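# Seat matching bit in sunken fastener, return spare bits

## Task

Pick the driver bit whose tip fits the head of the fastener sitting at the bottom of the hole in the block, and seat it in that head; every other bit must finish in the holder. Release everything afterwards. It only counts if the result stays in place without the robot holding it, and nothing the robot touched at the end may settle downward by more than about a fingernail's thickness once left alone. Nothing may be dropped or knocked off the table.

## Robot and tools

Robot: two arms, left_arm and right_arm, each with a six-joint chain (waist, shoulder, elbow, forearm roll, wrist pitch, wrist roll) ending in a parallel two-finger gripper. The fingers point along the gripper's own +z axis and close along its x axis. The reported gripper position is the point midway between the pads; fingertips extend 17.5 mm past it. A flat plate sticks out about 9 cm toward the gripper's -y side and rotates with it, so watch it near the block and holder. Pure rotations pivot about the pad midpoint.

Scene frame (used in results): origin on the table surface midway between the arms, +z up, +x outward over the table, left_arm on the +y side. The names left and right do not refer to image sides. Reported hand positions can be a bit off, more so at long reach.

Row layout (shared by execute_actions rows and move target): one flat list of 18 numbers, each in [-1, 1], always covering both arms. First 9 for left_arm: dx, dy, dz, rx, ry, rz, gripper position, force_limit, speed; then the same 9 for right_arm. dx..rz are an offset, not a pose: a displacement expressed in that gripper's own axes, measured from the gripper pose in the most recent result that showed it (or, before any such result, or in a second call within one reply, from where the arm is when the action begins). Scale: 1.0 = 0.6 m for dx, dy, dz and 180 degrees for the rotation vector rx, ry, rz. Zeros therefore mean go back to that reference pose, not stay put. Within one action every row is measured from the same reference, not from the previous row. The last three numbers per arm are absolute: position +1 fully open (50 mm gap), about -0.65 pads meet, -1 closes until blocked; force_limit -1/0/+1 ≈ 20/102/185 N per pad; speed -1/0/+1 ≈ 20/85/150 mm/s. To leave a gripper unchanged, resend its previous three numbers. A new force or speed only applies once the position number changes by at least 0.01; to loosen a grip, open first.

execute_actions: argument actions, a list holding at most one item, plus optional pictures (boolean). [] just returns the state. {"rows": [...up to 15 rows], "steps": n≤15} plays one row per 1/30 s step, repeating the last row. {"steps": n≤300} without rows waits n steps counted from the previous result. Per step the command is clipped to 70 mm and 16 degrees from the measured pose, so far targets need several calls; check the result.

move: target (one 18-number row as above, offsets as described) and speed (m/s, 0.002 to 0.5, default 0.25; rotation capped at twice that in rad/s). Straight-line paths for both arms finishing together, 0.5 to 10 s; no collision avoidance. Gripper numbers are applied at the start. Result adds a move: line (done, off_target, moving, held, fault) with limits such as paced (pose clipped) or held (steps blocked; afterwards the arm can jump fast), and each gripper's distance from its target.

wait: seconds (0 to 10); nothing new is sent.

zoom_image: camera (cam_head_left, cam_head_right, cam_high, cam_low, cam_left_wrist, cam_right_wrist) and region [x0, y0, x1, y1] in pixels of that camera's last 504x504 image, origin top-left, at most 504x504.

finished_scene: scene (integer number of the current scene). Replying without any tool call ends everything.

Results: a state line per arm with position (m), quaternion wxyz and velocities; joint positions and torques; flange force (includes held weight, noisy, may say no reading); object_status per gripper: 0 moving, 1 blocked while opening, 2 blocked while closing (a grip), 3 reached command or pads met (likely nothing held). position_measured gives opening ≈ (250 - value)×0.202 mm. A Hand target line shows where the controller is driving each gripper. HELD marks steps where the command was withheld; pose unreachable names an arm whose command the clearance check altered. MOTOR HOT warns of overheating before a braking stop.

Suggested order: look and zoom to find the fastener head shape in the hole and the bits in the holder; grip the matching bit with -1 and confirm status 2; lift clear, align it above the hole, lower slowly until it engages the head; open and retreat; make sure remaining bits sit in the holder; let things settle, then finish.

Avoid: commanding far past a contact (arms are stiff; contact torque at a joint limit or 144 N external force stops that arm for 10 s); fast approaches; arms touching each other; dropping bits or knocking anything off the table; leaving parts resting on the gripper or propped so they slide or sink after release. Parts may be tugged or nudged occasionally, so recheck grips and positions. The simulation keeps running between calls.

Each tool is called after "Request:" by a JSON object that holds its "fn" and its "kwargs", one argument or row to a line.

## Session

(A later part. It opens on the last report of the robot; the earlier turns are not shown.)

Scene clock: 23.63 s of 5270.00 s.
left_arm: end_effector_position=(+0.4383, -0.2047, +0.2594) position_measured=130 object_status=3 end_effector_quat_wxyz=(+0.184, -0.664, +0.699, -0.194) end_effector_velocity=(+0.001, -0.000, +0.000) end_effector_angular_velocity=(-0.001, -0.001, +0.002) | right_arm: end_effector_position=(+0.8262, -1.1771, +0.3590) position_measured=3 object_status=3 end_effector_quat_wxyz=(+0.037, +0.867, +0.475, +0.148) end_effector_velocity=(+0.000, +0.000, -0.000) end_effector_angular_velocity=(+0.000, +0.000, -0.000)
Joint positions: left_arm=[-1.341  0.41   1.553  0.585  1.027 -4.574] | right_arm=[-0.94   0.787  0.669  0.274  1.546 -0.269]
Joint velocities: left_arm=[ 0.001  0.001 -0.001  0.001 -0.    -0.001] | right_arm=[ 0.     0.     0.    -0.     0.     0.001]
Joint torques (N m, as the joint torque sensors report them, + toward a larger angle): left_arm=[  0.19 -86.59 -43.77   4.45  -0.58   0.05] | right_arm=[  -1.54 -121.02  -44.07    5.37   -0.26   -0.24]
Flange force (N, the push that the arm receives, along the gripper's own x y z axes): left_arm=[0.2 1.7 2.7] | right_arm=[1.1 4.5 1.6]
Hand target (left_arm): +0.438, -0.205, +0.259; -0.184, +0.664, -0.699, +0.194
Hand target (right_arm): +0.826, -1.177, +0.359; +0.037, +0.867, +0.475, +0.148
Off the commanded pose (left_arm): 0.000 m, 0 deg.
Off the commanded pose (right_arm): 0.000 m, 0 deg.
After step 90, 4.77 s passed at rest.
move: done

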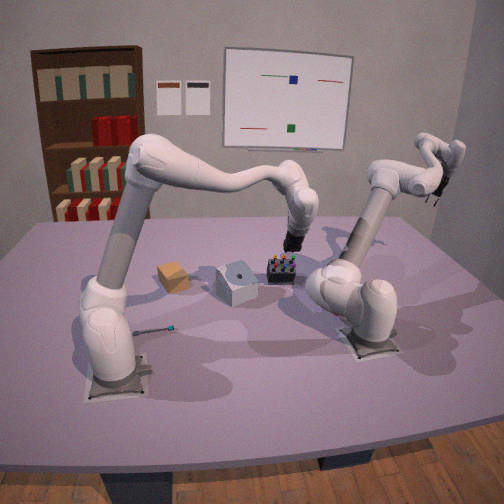

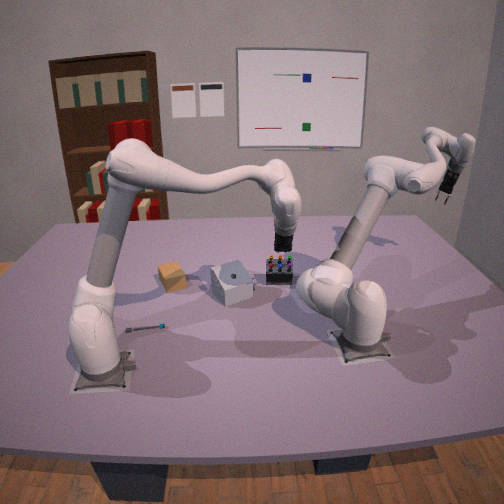

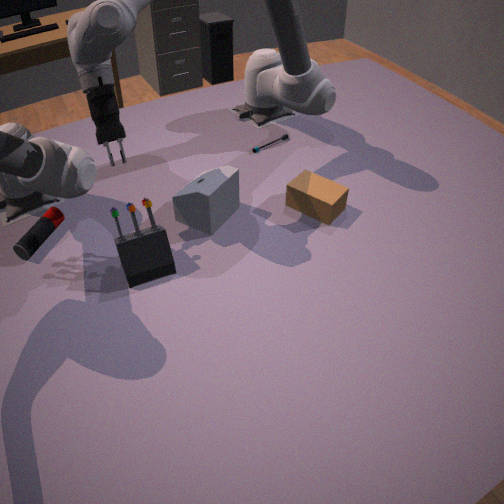

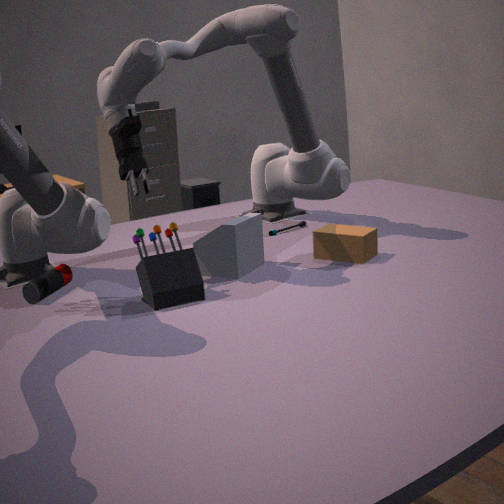

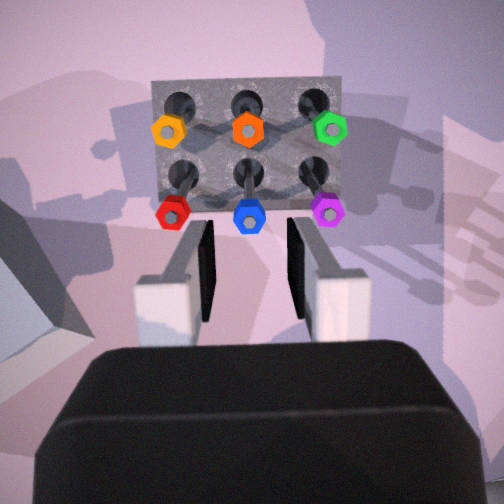

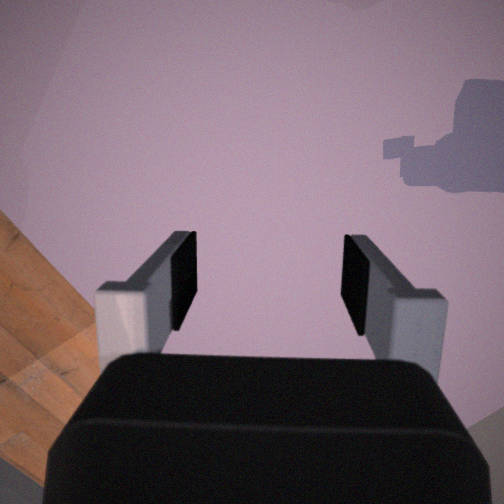

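Request:
{"fn": "move", "kwargs": {
  "target": [0.077,-0.03,0,0,0,0,0.15,0,0,0,0,0,0,0,0,1,0,0]
}}

Request:
{"fn": "zoom_image", "kwargs": {
  "camera": "cam_left_wrist",
  "region": [215,95,285,165]
}}

Request:
{"fn": "move", "kwargs": {
  "target": [0,0.078,0,0,0,0,0.15,0,0,0,0,0,0,0,0,1,0,0]
}}

Request:
{"fn": "zoom_image", "kwargs": {
  "camera": "cam_left_wrist",
  "region": [215,95,285,165]
}}

Request:
{"fn": "move", "kwargs": {
  "target": [-0.077,0,0,0,0,0,0.15,0,0,0,0,0,0,0,0,1,0,0]
}}

Request:
{"fn": "zoom_image", "kwargs": {
  "camera": "cam_left_wrist",
  "region": [215,95,285,165]
}}

Request:
{"fn": "move", "kwargs": {
  "target": [-0.077,0,0,0,0,0,0.15,0,0,0,0,0,0,0,0,1,0,0]
}}

Request:
{"fn": "zoom_image", "kwargs": {
  "camera": "cam_left_wrist",
  "region": [215,95,285,165]
}}

Request:
{"fn": "move", "kwargs": {
  "target": [0,-0.078,0,0,0,0,0.15,0,0,0,0,0,0,0,0,1,0,0]
}}

Request:
{"fn": "zoom_image", "kwargs": {
  "camera": "cam_left_wrist",
  "region": [215,95,285,165]
}}

Scene clock: 34.37 s of 5270.00 s.
left_arm: end_effector_position=(+0.4512, -0.2517, +0.2687) position_measured=130 object_status=3 end_effector_quat_wxyz=(+0.184, -0.664, +0.699, -0.194) end_effector_velocity=(-0.001, +0.000, -0.002) end_effector_angular_velocity=(+0.003, +0.000, -0.001) | right_arm: end_effector_position=(+0.8262, -1.1771, +0.3590) position_measured=3 object_status=3 end_effector_quat_wxyz=(+0.037, +0.867, +0.475, +0.148) end_effector_velocity=(+0.001, +0.002, -0.001) end_effector_angular_velocity=(+0.001, +0.000, +0.003)
Joint positions: left_arm=[-1.347  0.478  1.433  0.569  1.074 -4.545] | right_arm=[-0.94   0.787  0.669  0.274  1.546 -0.269]
Joint velocities: left_arm=[-0.001  0.001  0.002  0.001  0.     0.   ] | right_arm=[ 0.002  0.001  0.     0.001  0.    -0.001]
Joint torques (N m, as the joint torque sensors report them, + toward a larger angle): left_arm=[  0.28 -90.03 -43.66   4.78  -0.72   0.03] | right_arm=[   0.26 -120.44  -44.23    5.16   -0.34   -0.58]
Flange force (N, the push that the arm receives, along the gripper's own x y z axes): left_arm=[-3.2 2.3 -1.5] | right_arm=[0.4 2.6 1.5]
Hand target (left_arm): +0.451, -0.252, +0.269; -0.184, +0.664, -0.699, +0.194
Hand target (right_arm): +0.826, -1.177, +0.359; +0.037, +0.867, +0.475, +0.148
Off the commanded pose (left_arm): 0.000 m, 0 deg.
Off the commanded pose (right_arm): 0.000 m, 0 deg.
After step 90, 7.03 s passed at rest.
move: done

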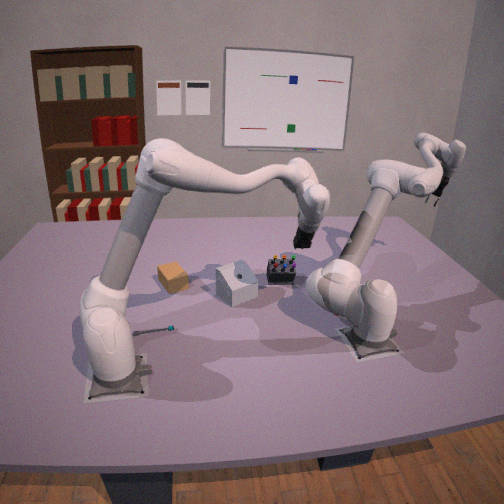

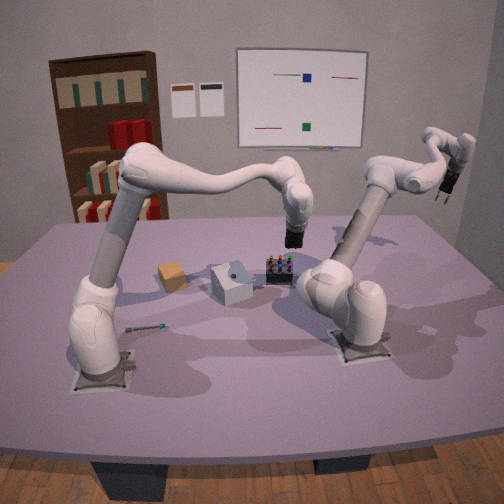

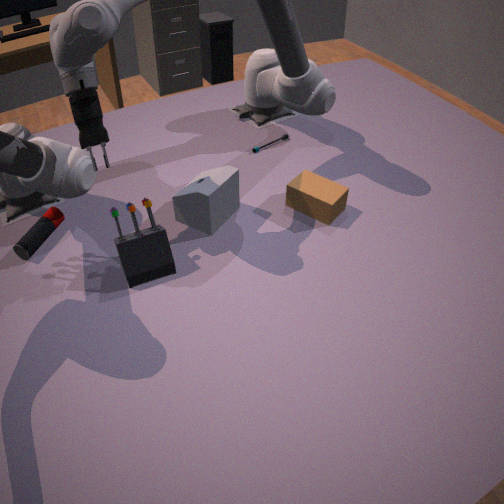

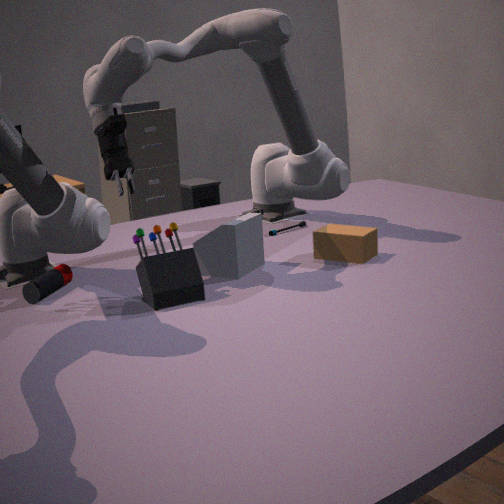

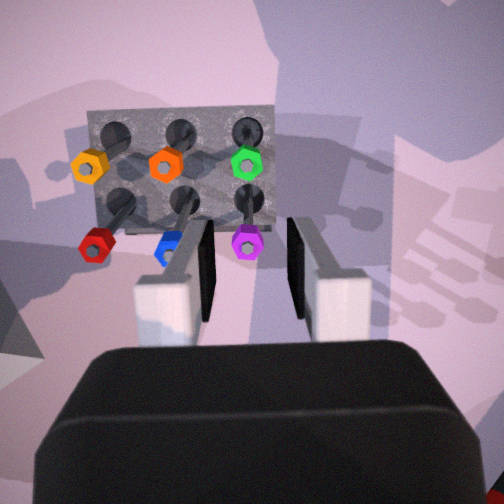

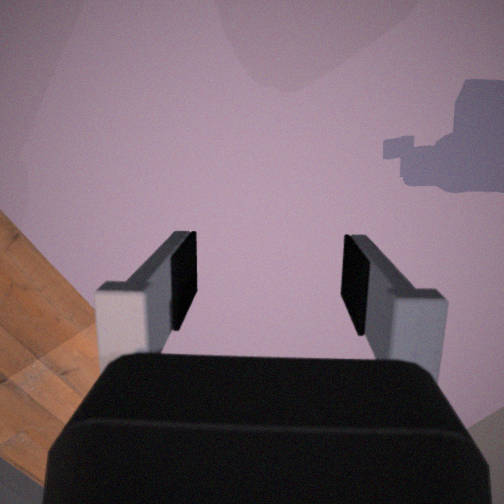

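Region (215, 95, 285, 165) of cam_left_wrist's 504x504 image, scaled by 7.200, with more detail than that image has.

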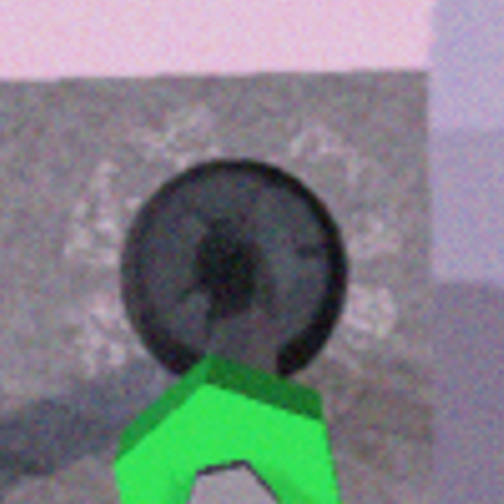

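Scene clock: 35.07 s of 5270.00 s.
left_arm: end_effector_position=(+0.4112, -0.2495, +0.2446) position_measured=130 object_status=3 end_effector_quat_wxyz=(+0.184, -0.664, +0.699, -0.194) end_effector_velocity=(-0.000, -0.001, -0.000) end_effector_angular_velocity=(-0.000, -0.001, -0.002) | right_arm: end_effector_position=(+0.8262, -1.1771, +0.3590) position_measured=3 object_status=3 end_effector_quat_wxyz=(+0.037, +0.867, +0.475, +0.148) end_effector_velocity=(+0.000, +0.001, -0.001) end_effector_angular_velocity=(+0.001, +0.001, +0.001)
Joint positions: left_arm=[-1.393  0.467  1.497  0.589  1.053 -4.62 ] | right_arm=[-0.94   0.787  0.669  0.274  1.546 -0.269]
Joint velocities: left_arm=[-0.001  0.001 -0.001  0.002 -0.    -0.001] | right_arm=[ 0.001  0.     0.001  0.    -0.    -0.   ]
Joint torques (N m, as the joint torque sensors report them, + toward a larger angle): left_arm=[  0.73 -90.49 -43.68   4.42  -0.51   0.02] | right_arm=[  -2.39 -122.53  -43.99    5.44   -0.52   -0.63]
Flange force (N, the push that the arm receives, along the gripper's own x y z axes): left_arm=[-1.2 3.2 0.6] | right_arm=[1.0 9.9 1.3]
Hand target (left_arm): +0.411, -0.250, +0.245; -0.184, +0.664, -0.699, +0.194
Hand target (right_arm): +0.826, -1.177, +0.359; +0.037, +0.867, +0.475, +0.148
Off the commanded pose (left_arm): 0.000 m, 0 deg.
Off the commanded pose (right_arm): 0.000 m, 0 deg.
move: done

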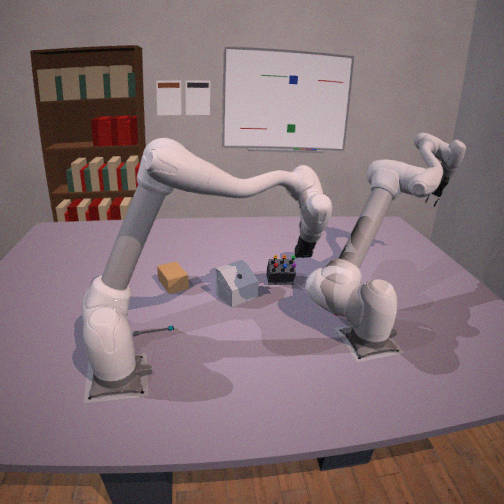

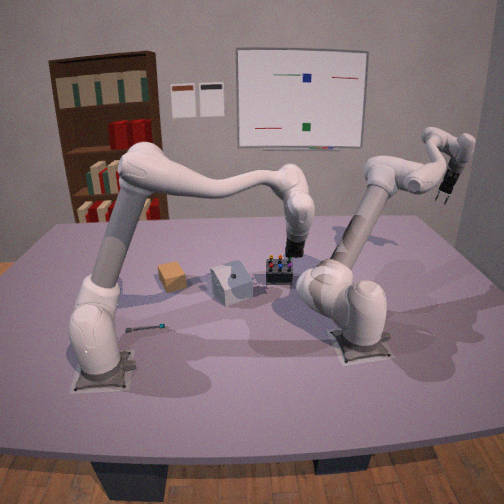

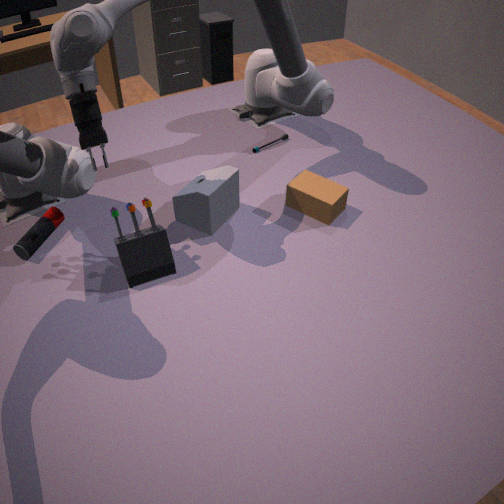

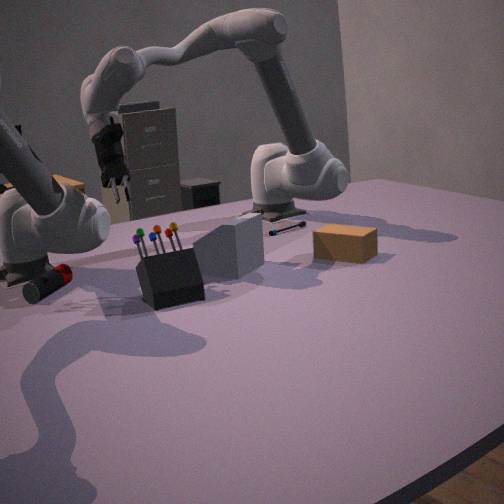

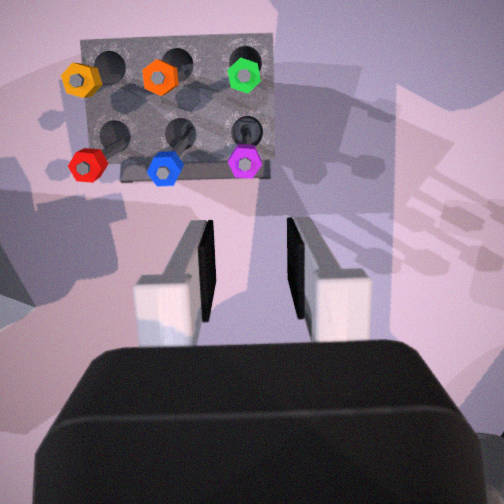

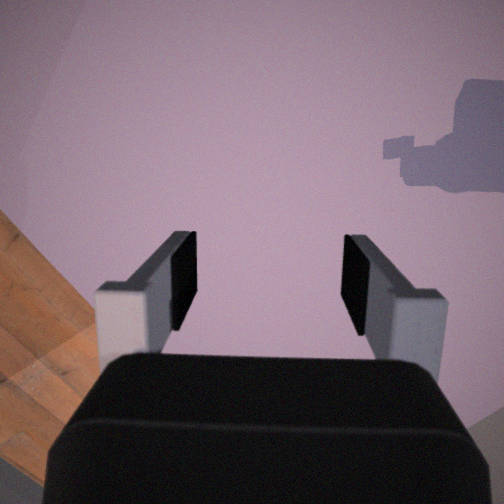

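Region (215, 95, 285, 165) of cam_left_wrist's 504x504 image, scaled by 7.200, with more detail than that image has.

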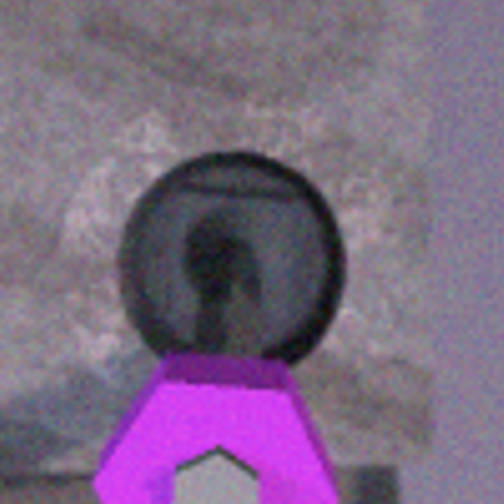

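Scene clock: 35.77 s of 5270.00 s.
left_arm: end_effector_position=(+0.4137, -0.2034, +0.2446) position_measured=130 object_status=3 end_effector_quat_wxyz=(+0.184, -0.664, +0.699, -0.194) end_effector_velocity=(-0.001, -0.001, +0.001) end_effector_angular_velocity=(-0.002, -0.000, -0.001) | right_arm: end_effector_position=(+0.8262, -1.1771, +0.3590) position_measured=3 object_status=3 end_effector_quat_wxyz=(+0.037, +0.867, +0.475, +0.148) end_effector_velocity=(+0.000, +0.000, +0.000) end_effector_angular_velocity=(+0.000, -0.000, +0.000)
Joint positions: left_arm=[-1.371  0.404  1.591  0.598  1.016 -4.621] | right_arm=[-0.94   0.787  0.669  0.274  1.546 -0.269]
Joint velocities: left_arm=[-0.001 -0.001 -0.001 -0.001  0.     0.001] | right_arm=[ 0.  0. -0.  0. -0. -0.]
Joint torques (N m, as the joint torque sensors report them, + toward a larger angle): left_arm=[  0.32 -81.88 -42.05   4.1   -0.77  -0.07] | right_arm=[  -1.01 -122.23  -44.64    5.16   -0.27   -0.68]
Flange force (N, the push that the arm receives, along the gripper's own x y z axes): left_arm=[-2.3 1.4 -2.2] | right_arm=[0.6 5.1 2.1]
Hand target (left_arm): +0.414, -0.203, +0.245; -0.184, +0.664, -0.699, +0.194
Hand target (right_arm): +0.826, -1.177, +0.359; +0.037, +0.867, +0.475, +0.148
Off the commanded pose (left_arm): 0.000 m, 0 deg.
Off the commanded pose (right_arm): 0.000 m, 0 deg.
move: done

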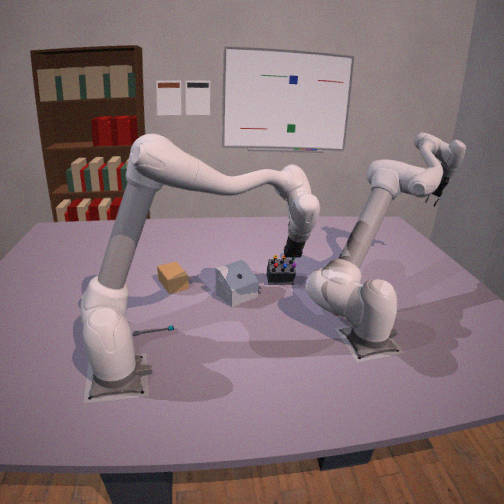

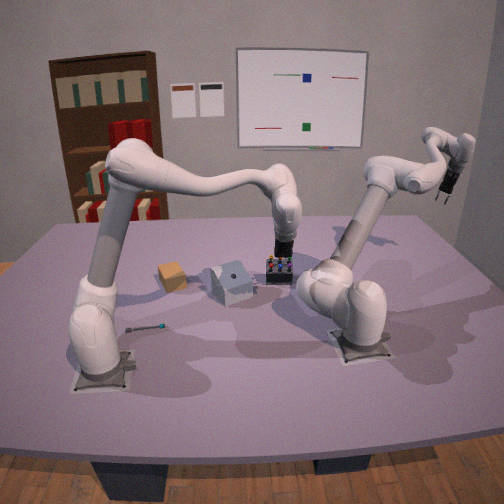

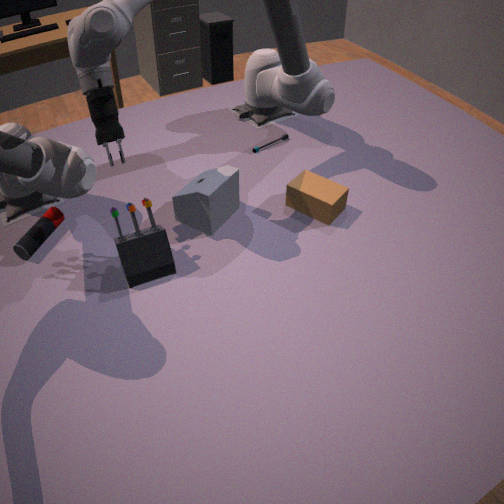

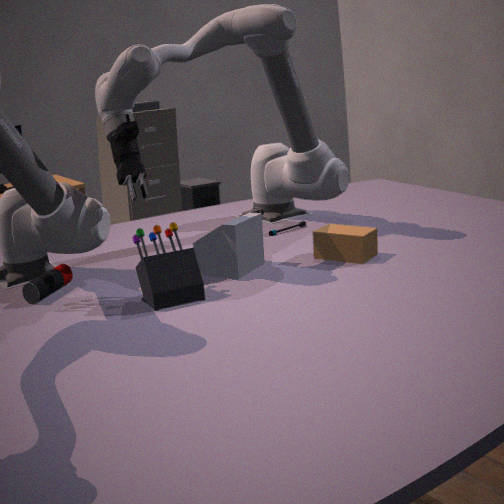

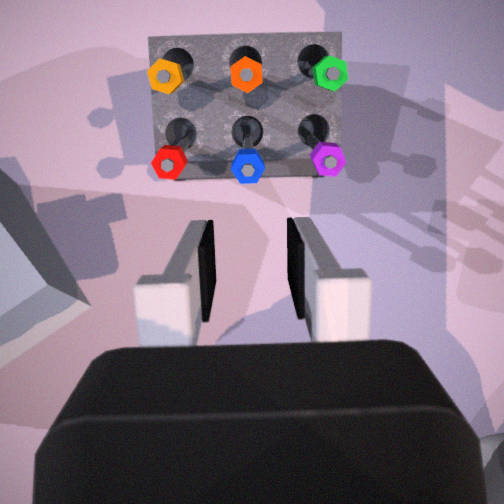

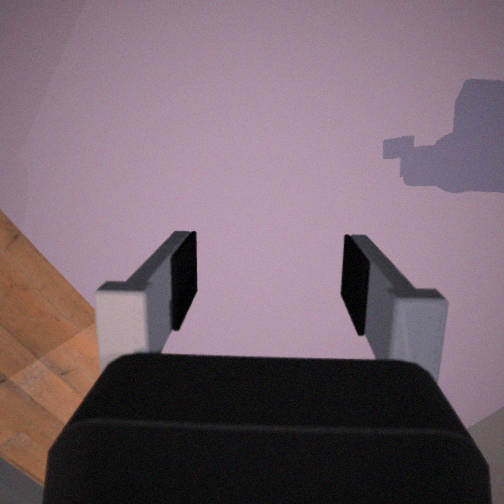

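Region (215, 95, 285, 165) of cam_left_wrist's 504x504 image, scaled by 7.200, with more detail than that image has.

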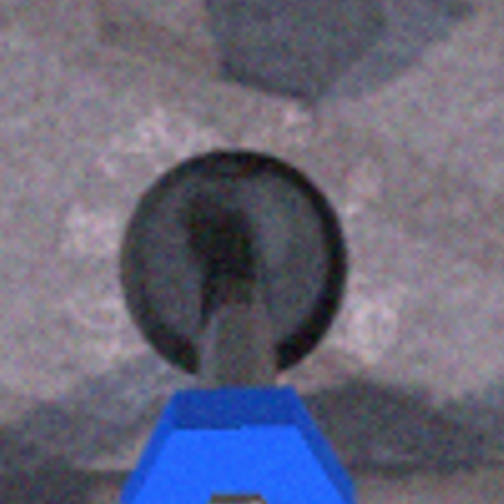

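Scene clock: 36.47 s of 5270.00 s.
left_arm: end_effector_position=(+0.4162, -0.1572, +0.2446) position_measured=130 object_status=3 end_effector_quat_wxyz=(+0.184, -0.664, +0.699, -0.194) end_effector_velocity=(-0.001, -0.001, -0.001) end_effector_angular_velocity=(-0.001, +0.002, +0.000) | right_arm: end_effector_position=(+0.8262, -1.1771, +0.3590) position_measured=3 object_status=3 end_effector_quat_wxyz=(+0.037, +0.867, +0.475, +0.148) end_effector_velocity=(+0.000, -0.000, -0.000) end_effector_angular_velocity=(+0.001, -0.001, +0.000)
Joint positions: left_arm=[-1.347  0.343  1.68   0.607  0.981 -4.618] | right_arm=[-0.94   0.787  0.669  0.274  1.546 -0.269]
Joint velocities: left_arm=[-0.001  0.001 -0.001 -0.002 -0.    -0.   ] | right_arm=[-0.001  0.    -0.     0.001 -0.    -0.001]
Joint torques (N m, as the joint torque sensors report them, + toward a larger angle): left_arm=[  1.85 -74.67 -42.02   4.56  -0.93  -0.04] | right_arm=[  -1.91 -120.39  -44.7     5.44   -0.72   -0.81]
Flange force (N, the push that the arm receives, along the gripper's own x y z axes): left_arm=[-2.0 4.0 -3.3] | right_arm=[1.5 1.6 1.5]
Hand target (left_arm): +0.416, -0.157, +0.245; -0.184, +0.664, -0.699, +0.194
Hand target (right_arm): +0.826, -1.177, +0.359; +0.037, +0.867, +0.475, +0.148
Off the commanded pose (left_arm): 0.000 m, 0 deg.
Off the commanded pose (right_arm): 0.000 m, 0 deg.
move: done

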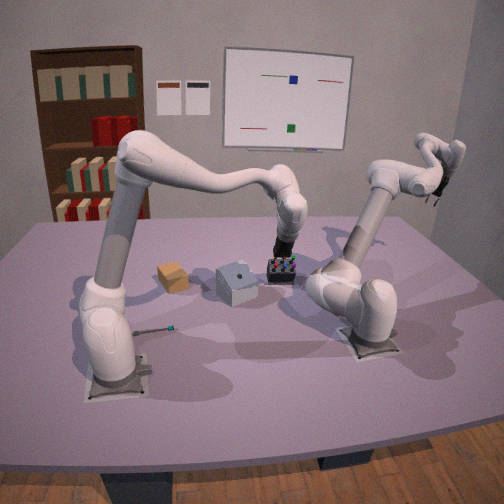

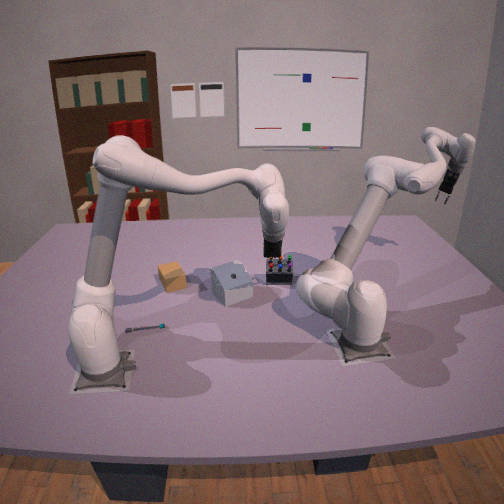

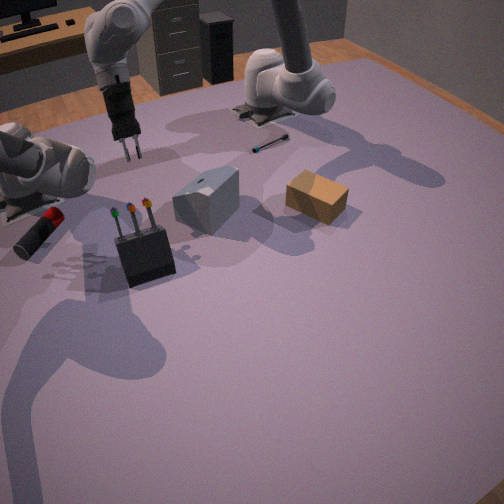

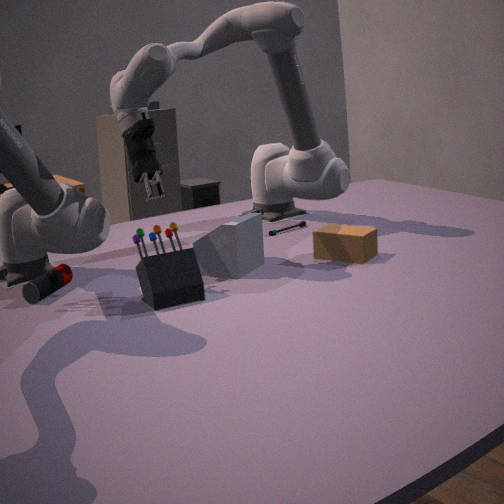

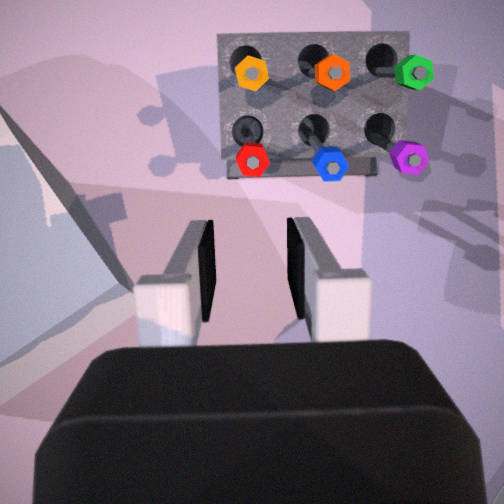

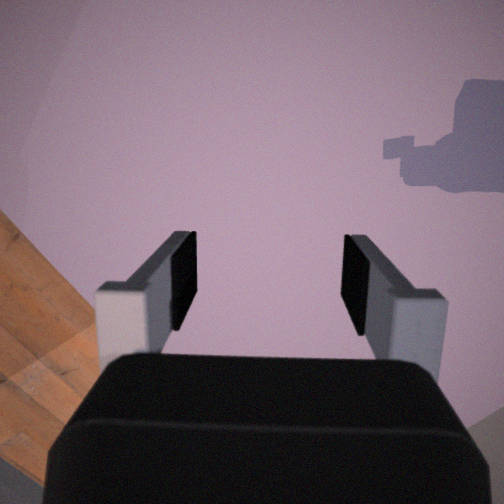

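Region (215, 95, 285, 165) of cam_left_wrist's 504x504 image, scaled by 7.200, with more detail than that image has.

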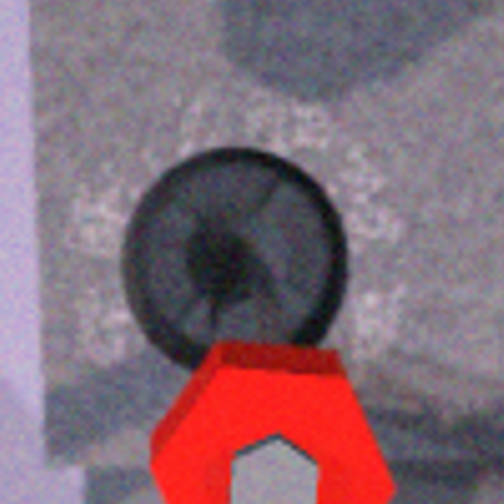

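Scene clock: 37.17 s of 5270.00 s.
left_arm: end_effector_position=(+0.4561, -0.1594, +0.2687) position_measured=130 object_status=3 end_effector_quat_wxyz=(+0.184, -0.664, +0.699, -0.194) end_effector_velocity=(-0.000, -0.001, +0.001) end_effector_angular_velocity=(-0.001, +0.001, -0.000) | right_arm: end_effector_position=(+0.8262, -1.1771, +0.3590) position_measured=3 object_status=3 end_effector_quat_wxyz=(+0.037, +0.867, +0.475, +0.148) end_effector_velocity=(-0.000, +0.000, -0.000) end_effector_angular_velocity=(-0.000, +0.001, +0.001)
Joint positions: left_arm=[-1.297  0.354  1.617  0.584  0.998 -4.538] | right_arm=[-0.94   0.787  0.669  0.274  1.546 -0.269]
Joint velocities: left_arm=[-0.001  0.001 -0.002 -0.001  0.001  0.001] | right_arm=[ 0.    -0.     0.001 -0.001 -0.    -0.   ]
Joint torques (N m, as the joint torque sensors report them, + toward a larger angle): left_arm=[  1.25 -79.01 -44.22   4.67  -0.73  -0.12] | right_arm=[  -0.94 -120.39  -44.01    5.29   -0.26   -0.48]
Flange force (N, the push that the arm receives, along the gripper's own x y z axes): left_arm=[-2.0 4.4 -0.1] | right_arm=[0.8 3.0 1.1]
Hand target (left_arm): +0.456, -0.159, +0.269; -0.184, +0.664, -0.699, +0.194
Hand target (right_arm): +0.826, -1.177, +0.359; +0.037, +0.867, +0.475, +0.148
Off the commanded pose (left_arm): 0.000 m, 0 deg.
Off the commanded pose (right_arm): 0.000 m, 0 deg.
move: done

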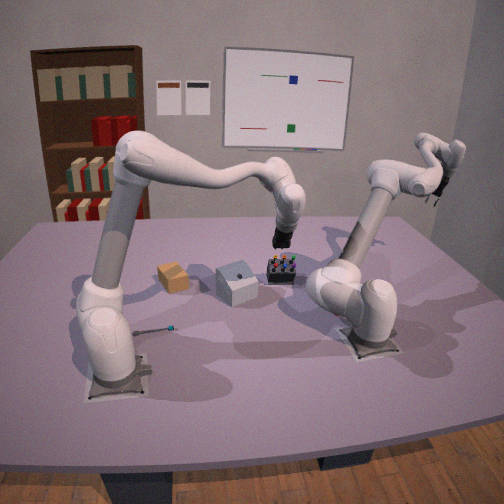

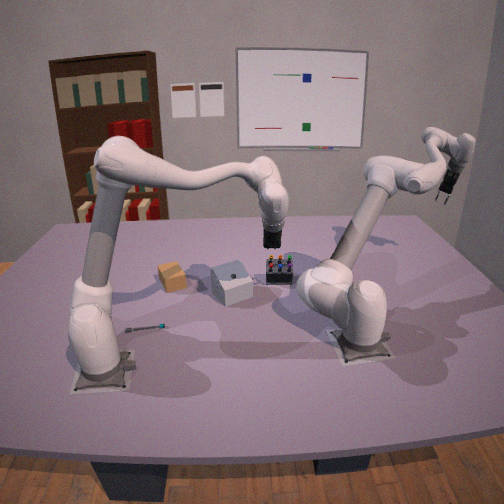

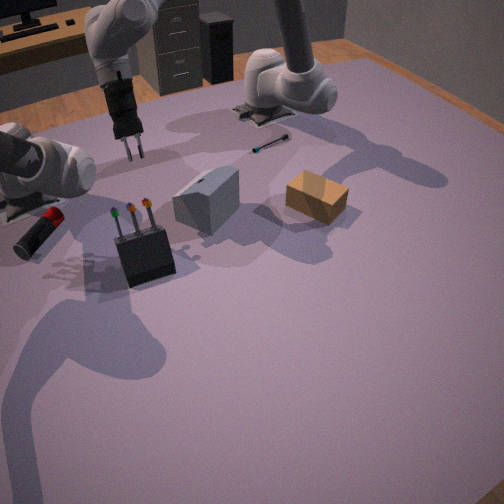

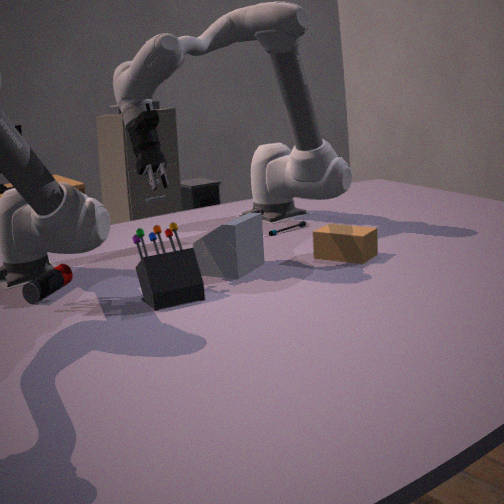

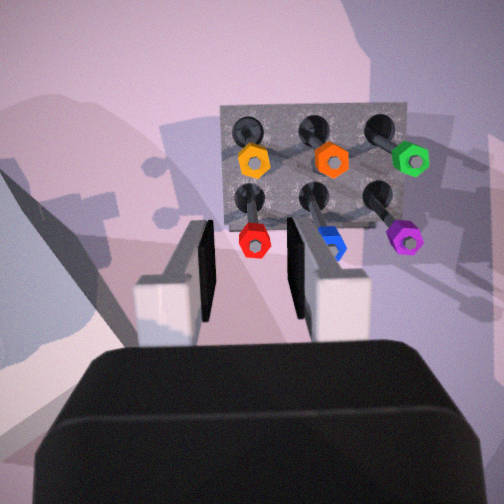

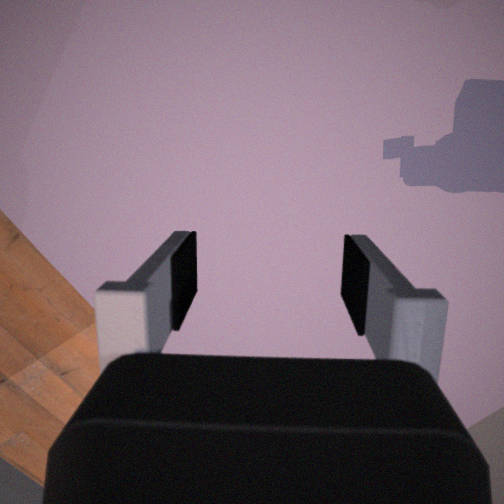

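Region (215, 95, 285, 165) of cam_left_wrist's 504x504 image, scaled by 7.200, with more detail than that image has.

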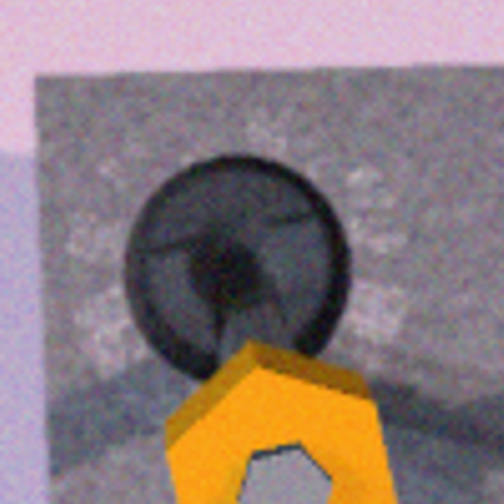

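Request:
{"fn": "move", "kwargs": {
  "target": [0.003,0.05,0.158,0.039,0,0,0.15,0,0,0,0,0,0,0,0,1,0,0],
  "speed": 0.15
}}

Scene clock: 43.60 s of 5270.00 s.
left_arm: end_effector_position=(+0.4794, -0.1624, +0.1721) position_measured=130 object_status=3 end_effector_quat_wxyz=(+0.225, -0.651, +0.685, -0.236) end_effector_velocity=(-0.000, +0.000, +0.000) end_effector_angular_velocity=(+0.000, -0.002, -0.001) | right_arm: end_effector_position=(+0.8262, -1.1771, +0.3590) position_measured=3 object_status=3 end_effector_quat_wxyz=(+0.037, +0.867, +0.475, +0.148) end_effector_velocity=(-0.001, -0.001, -0.001) end_effector_angular_velocity=(+0.000, +0.001, -0.001)
Joint positions: left_arm=[-1.305  0.446  1.725  0.839  0.844 -4.803] | right_arm=[-0.94   0.787  0.669  0.274  1.546 -0.269]
Joint velocities: left_arm=[-0.    -0.     0.001  0.002  0.    -0.001] | right_arm=[-0.001  0.     0.    -0.001  0.     0.   ]
Joint torques (N m, as the joint torque sensors report them, + toward a larger angle): left_arm=[  1.2  -83.75 -39.71   3.84  -0.34  -0.39] | right_arm=[  -2.34 -121.59  -45.12    5.23   -0.47   -0.71]
Flange force (N, the push that the arm receives, along the gripper's own x y z axes): left_arm=[-1.0 2.0 -2.0] | right_arm=[1.7 1.8 2.9]
Hand target (left_arm): +0.479, -0.162, +0.172; -0.225, +0.651, -0.685, +0.236
Hand target (right_arm): +0.826, -1.177, +0.359; +0.037, +0.867, +0.475, +0.148
Off the commanded pose (left_arm): 0.000 m, 0 deg.
Off the commanded pose (right_arm): 0.000 m, 0 deg.
After step 90, 2.47 s passed at rest.
move: done

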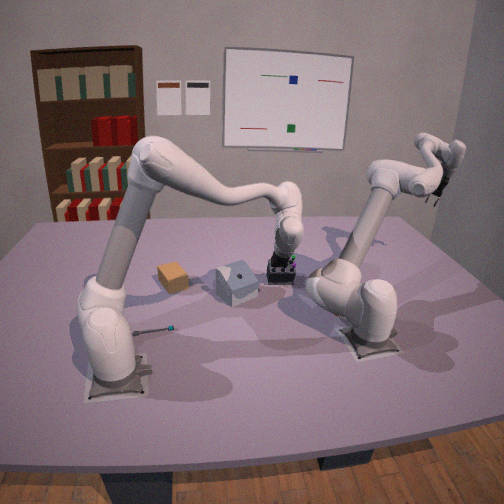

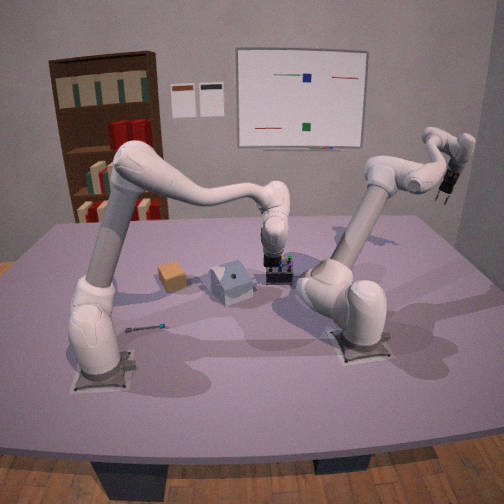

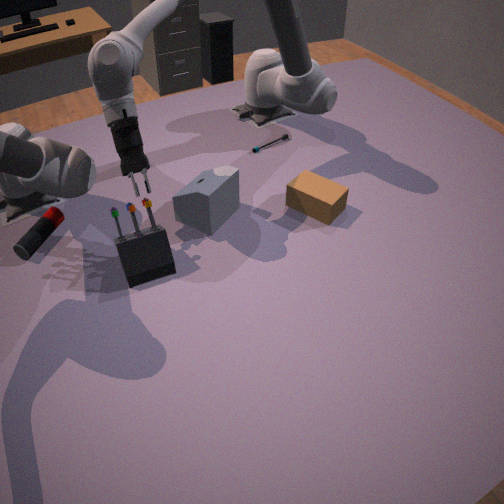

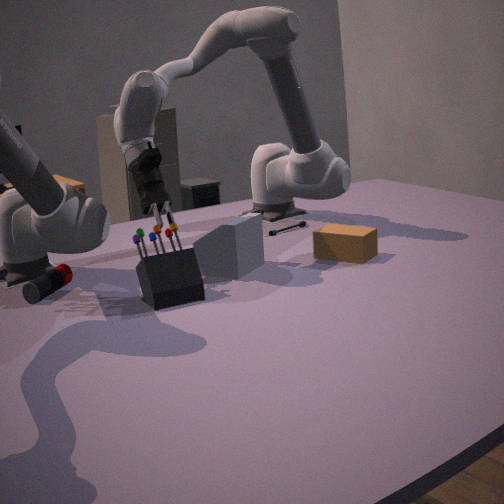

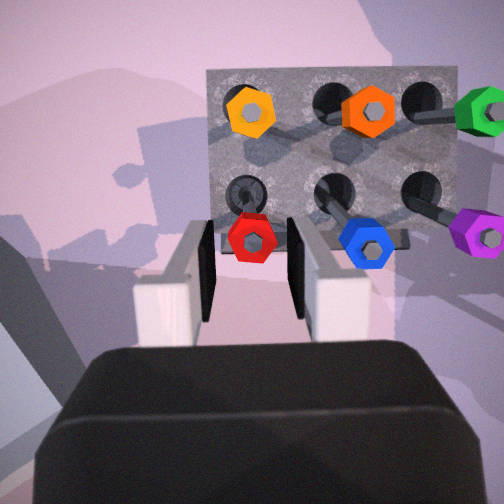

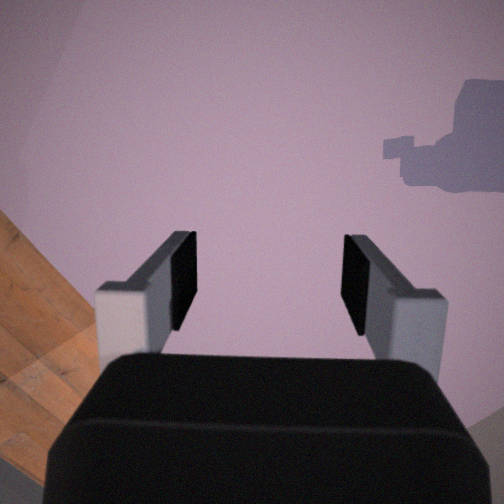

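Request:
{"fn": "zoom_image", "kwargs": {
  "camera": "cam_left_wrist",
  "region": [215,160,285,230]
}}

Region (215, 160, 285, 230) of cam_left_wrist's 504x504 image, scaled by 7.200, with more detail than that image has.

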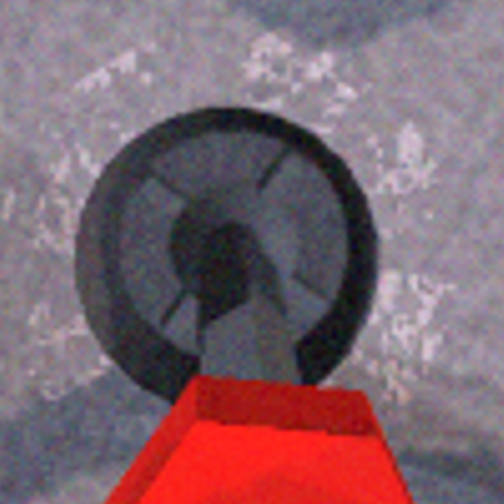

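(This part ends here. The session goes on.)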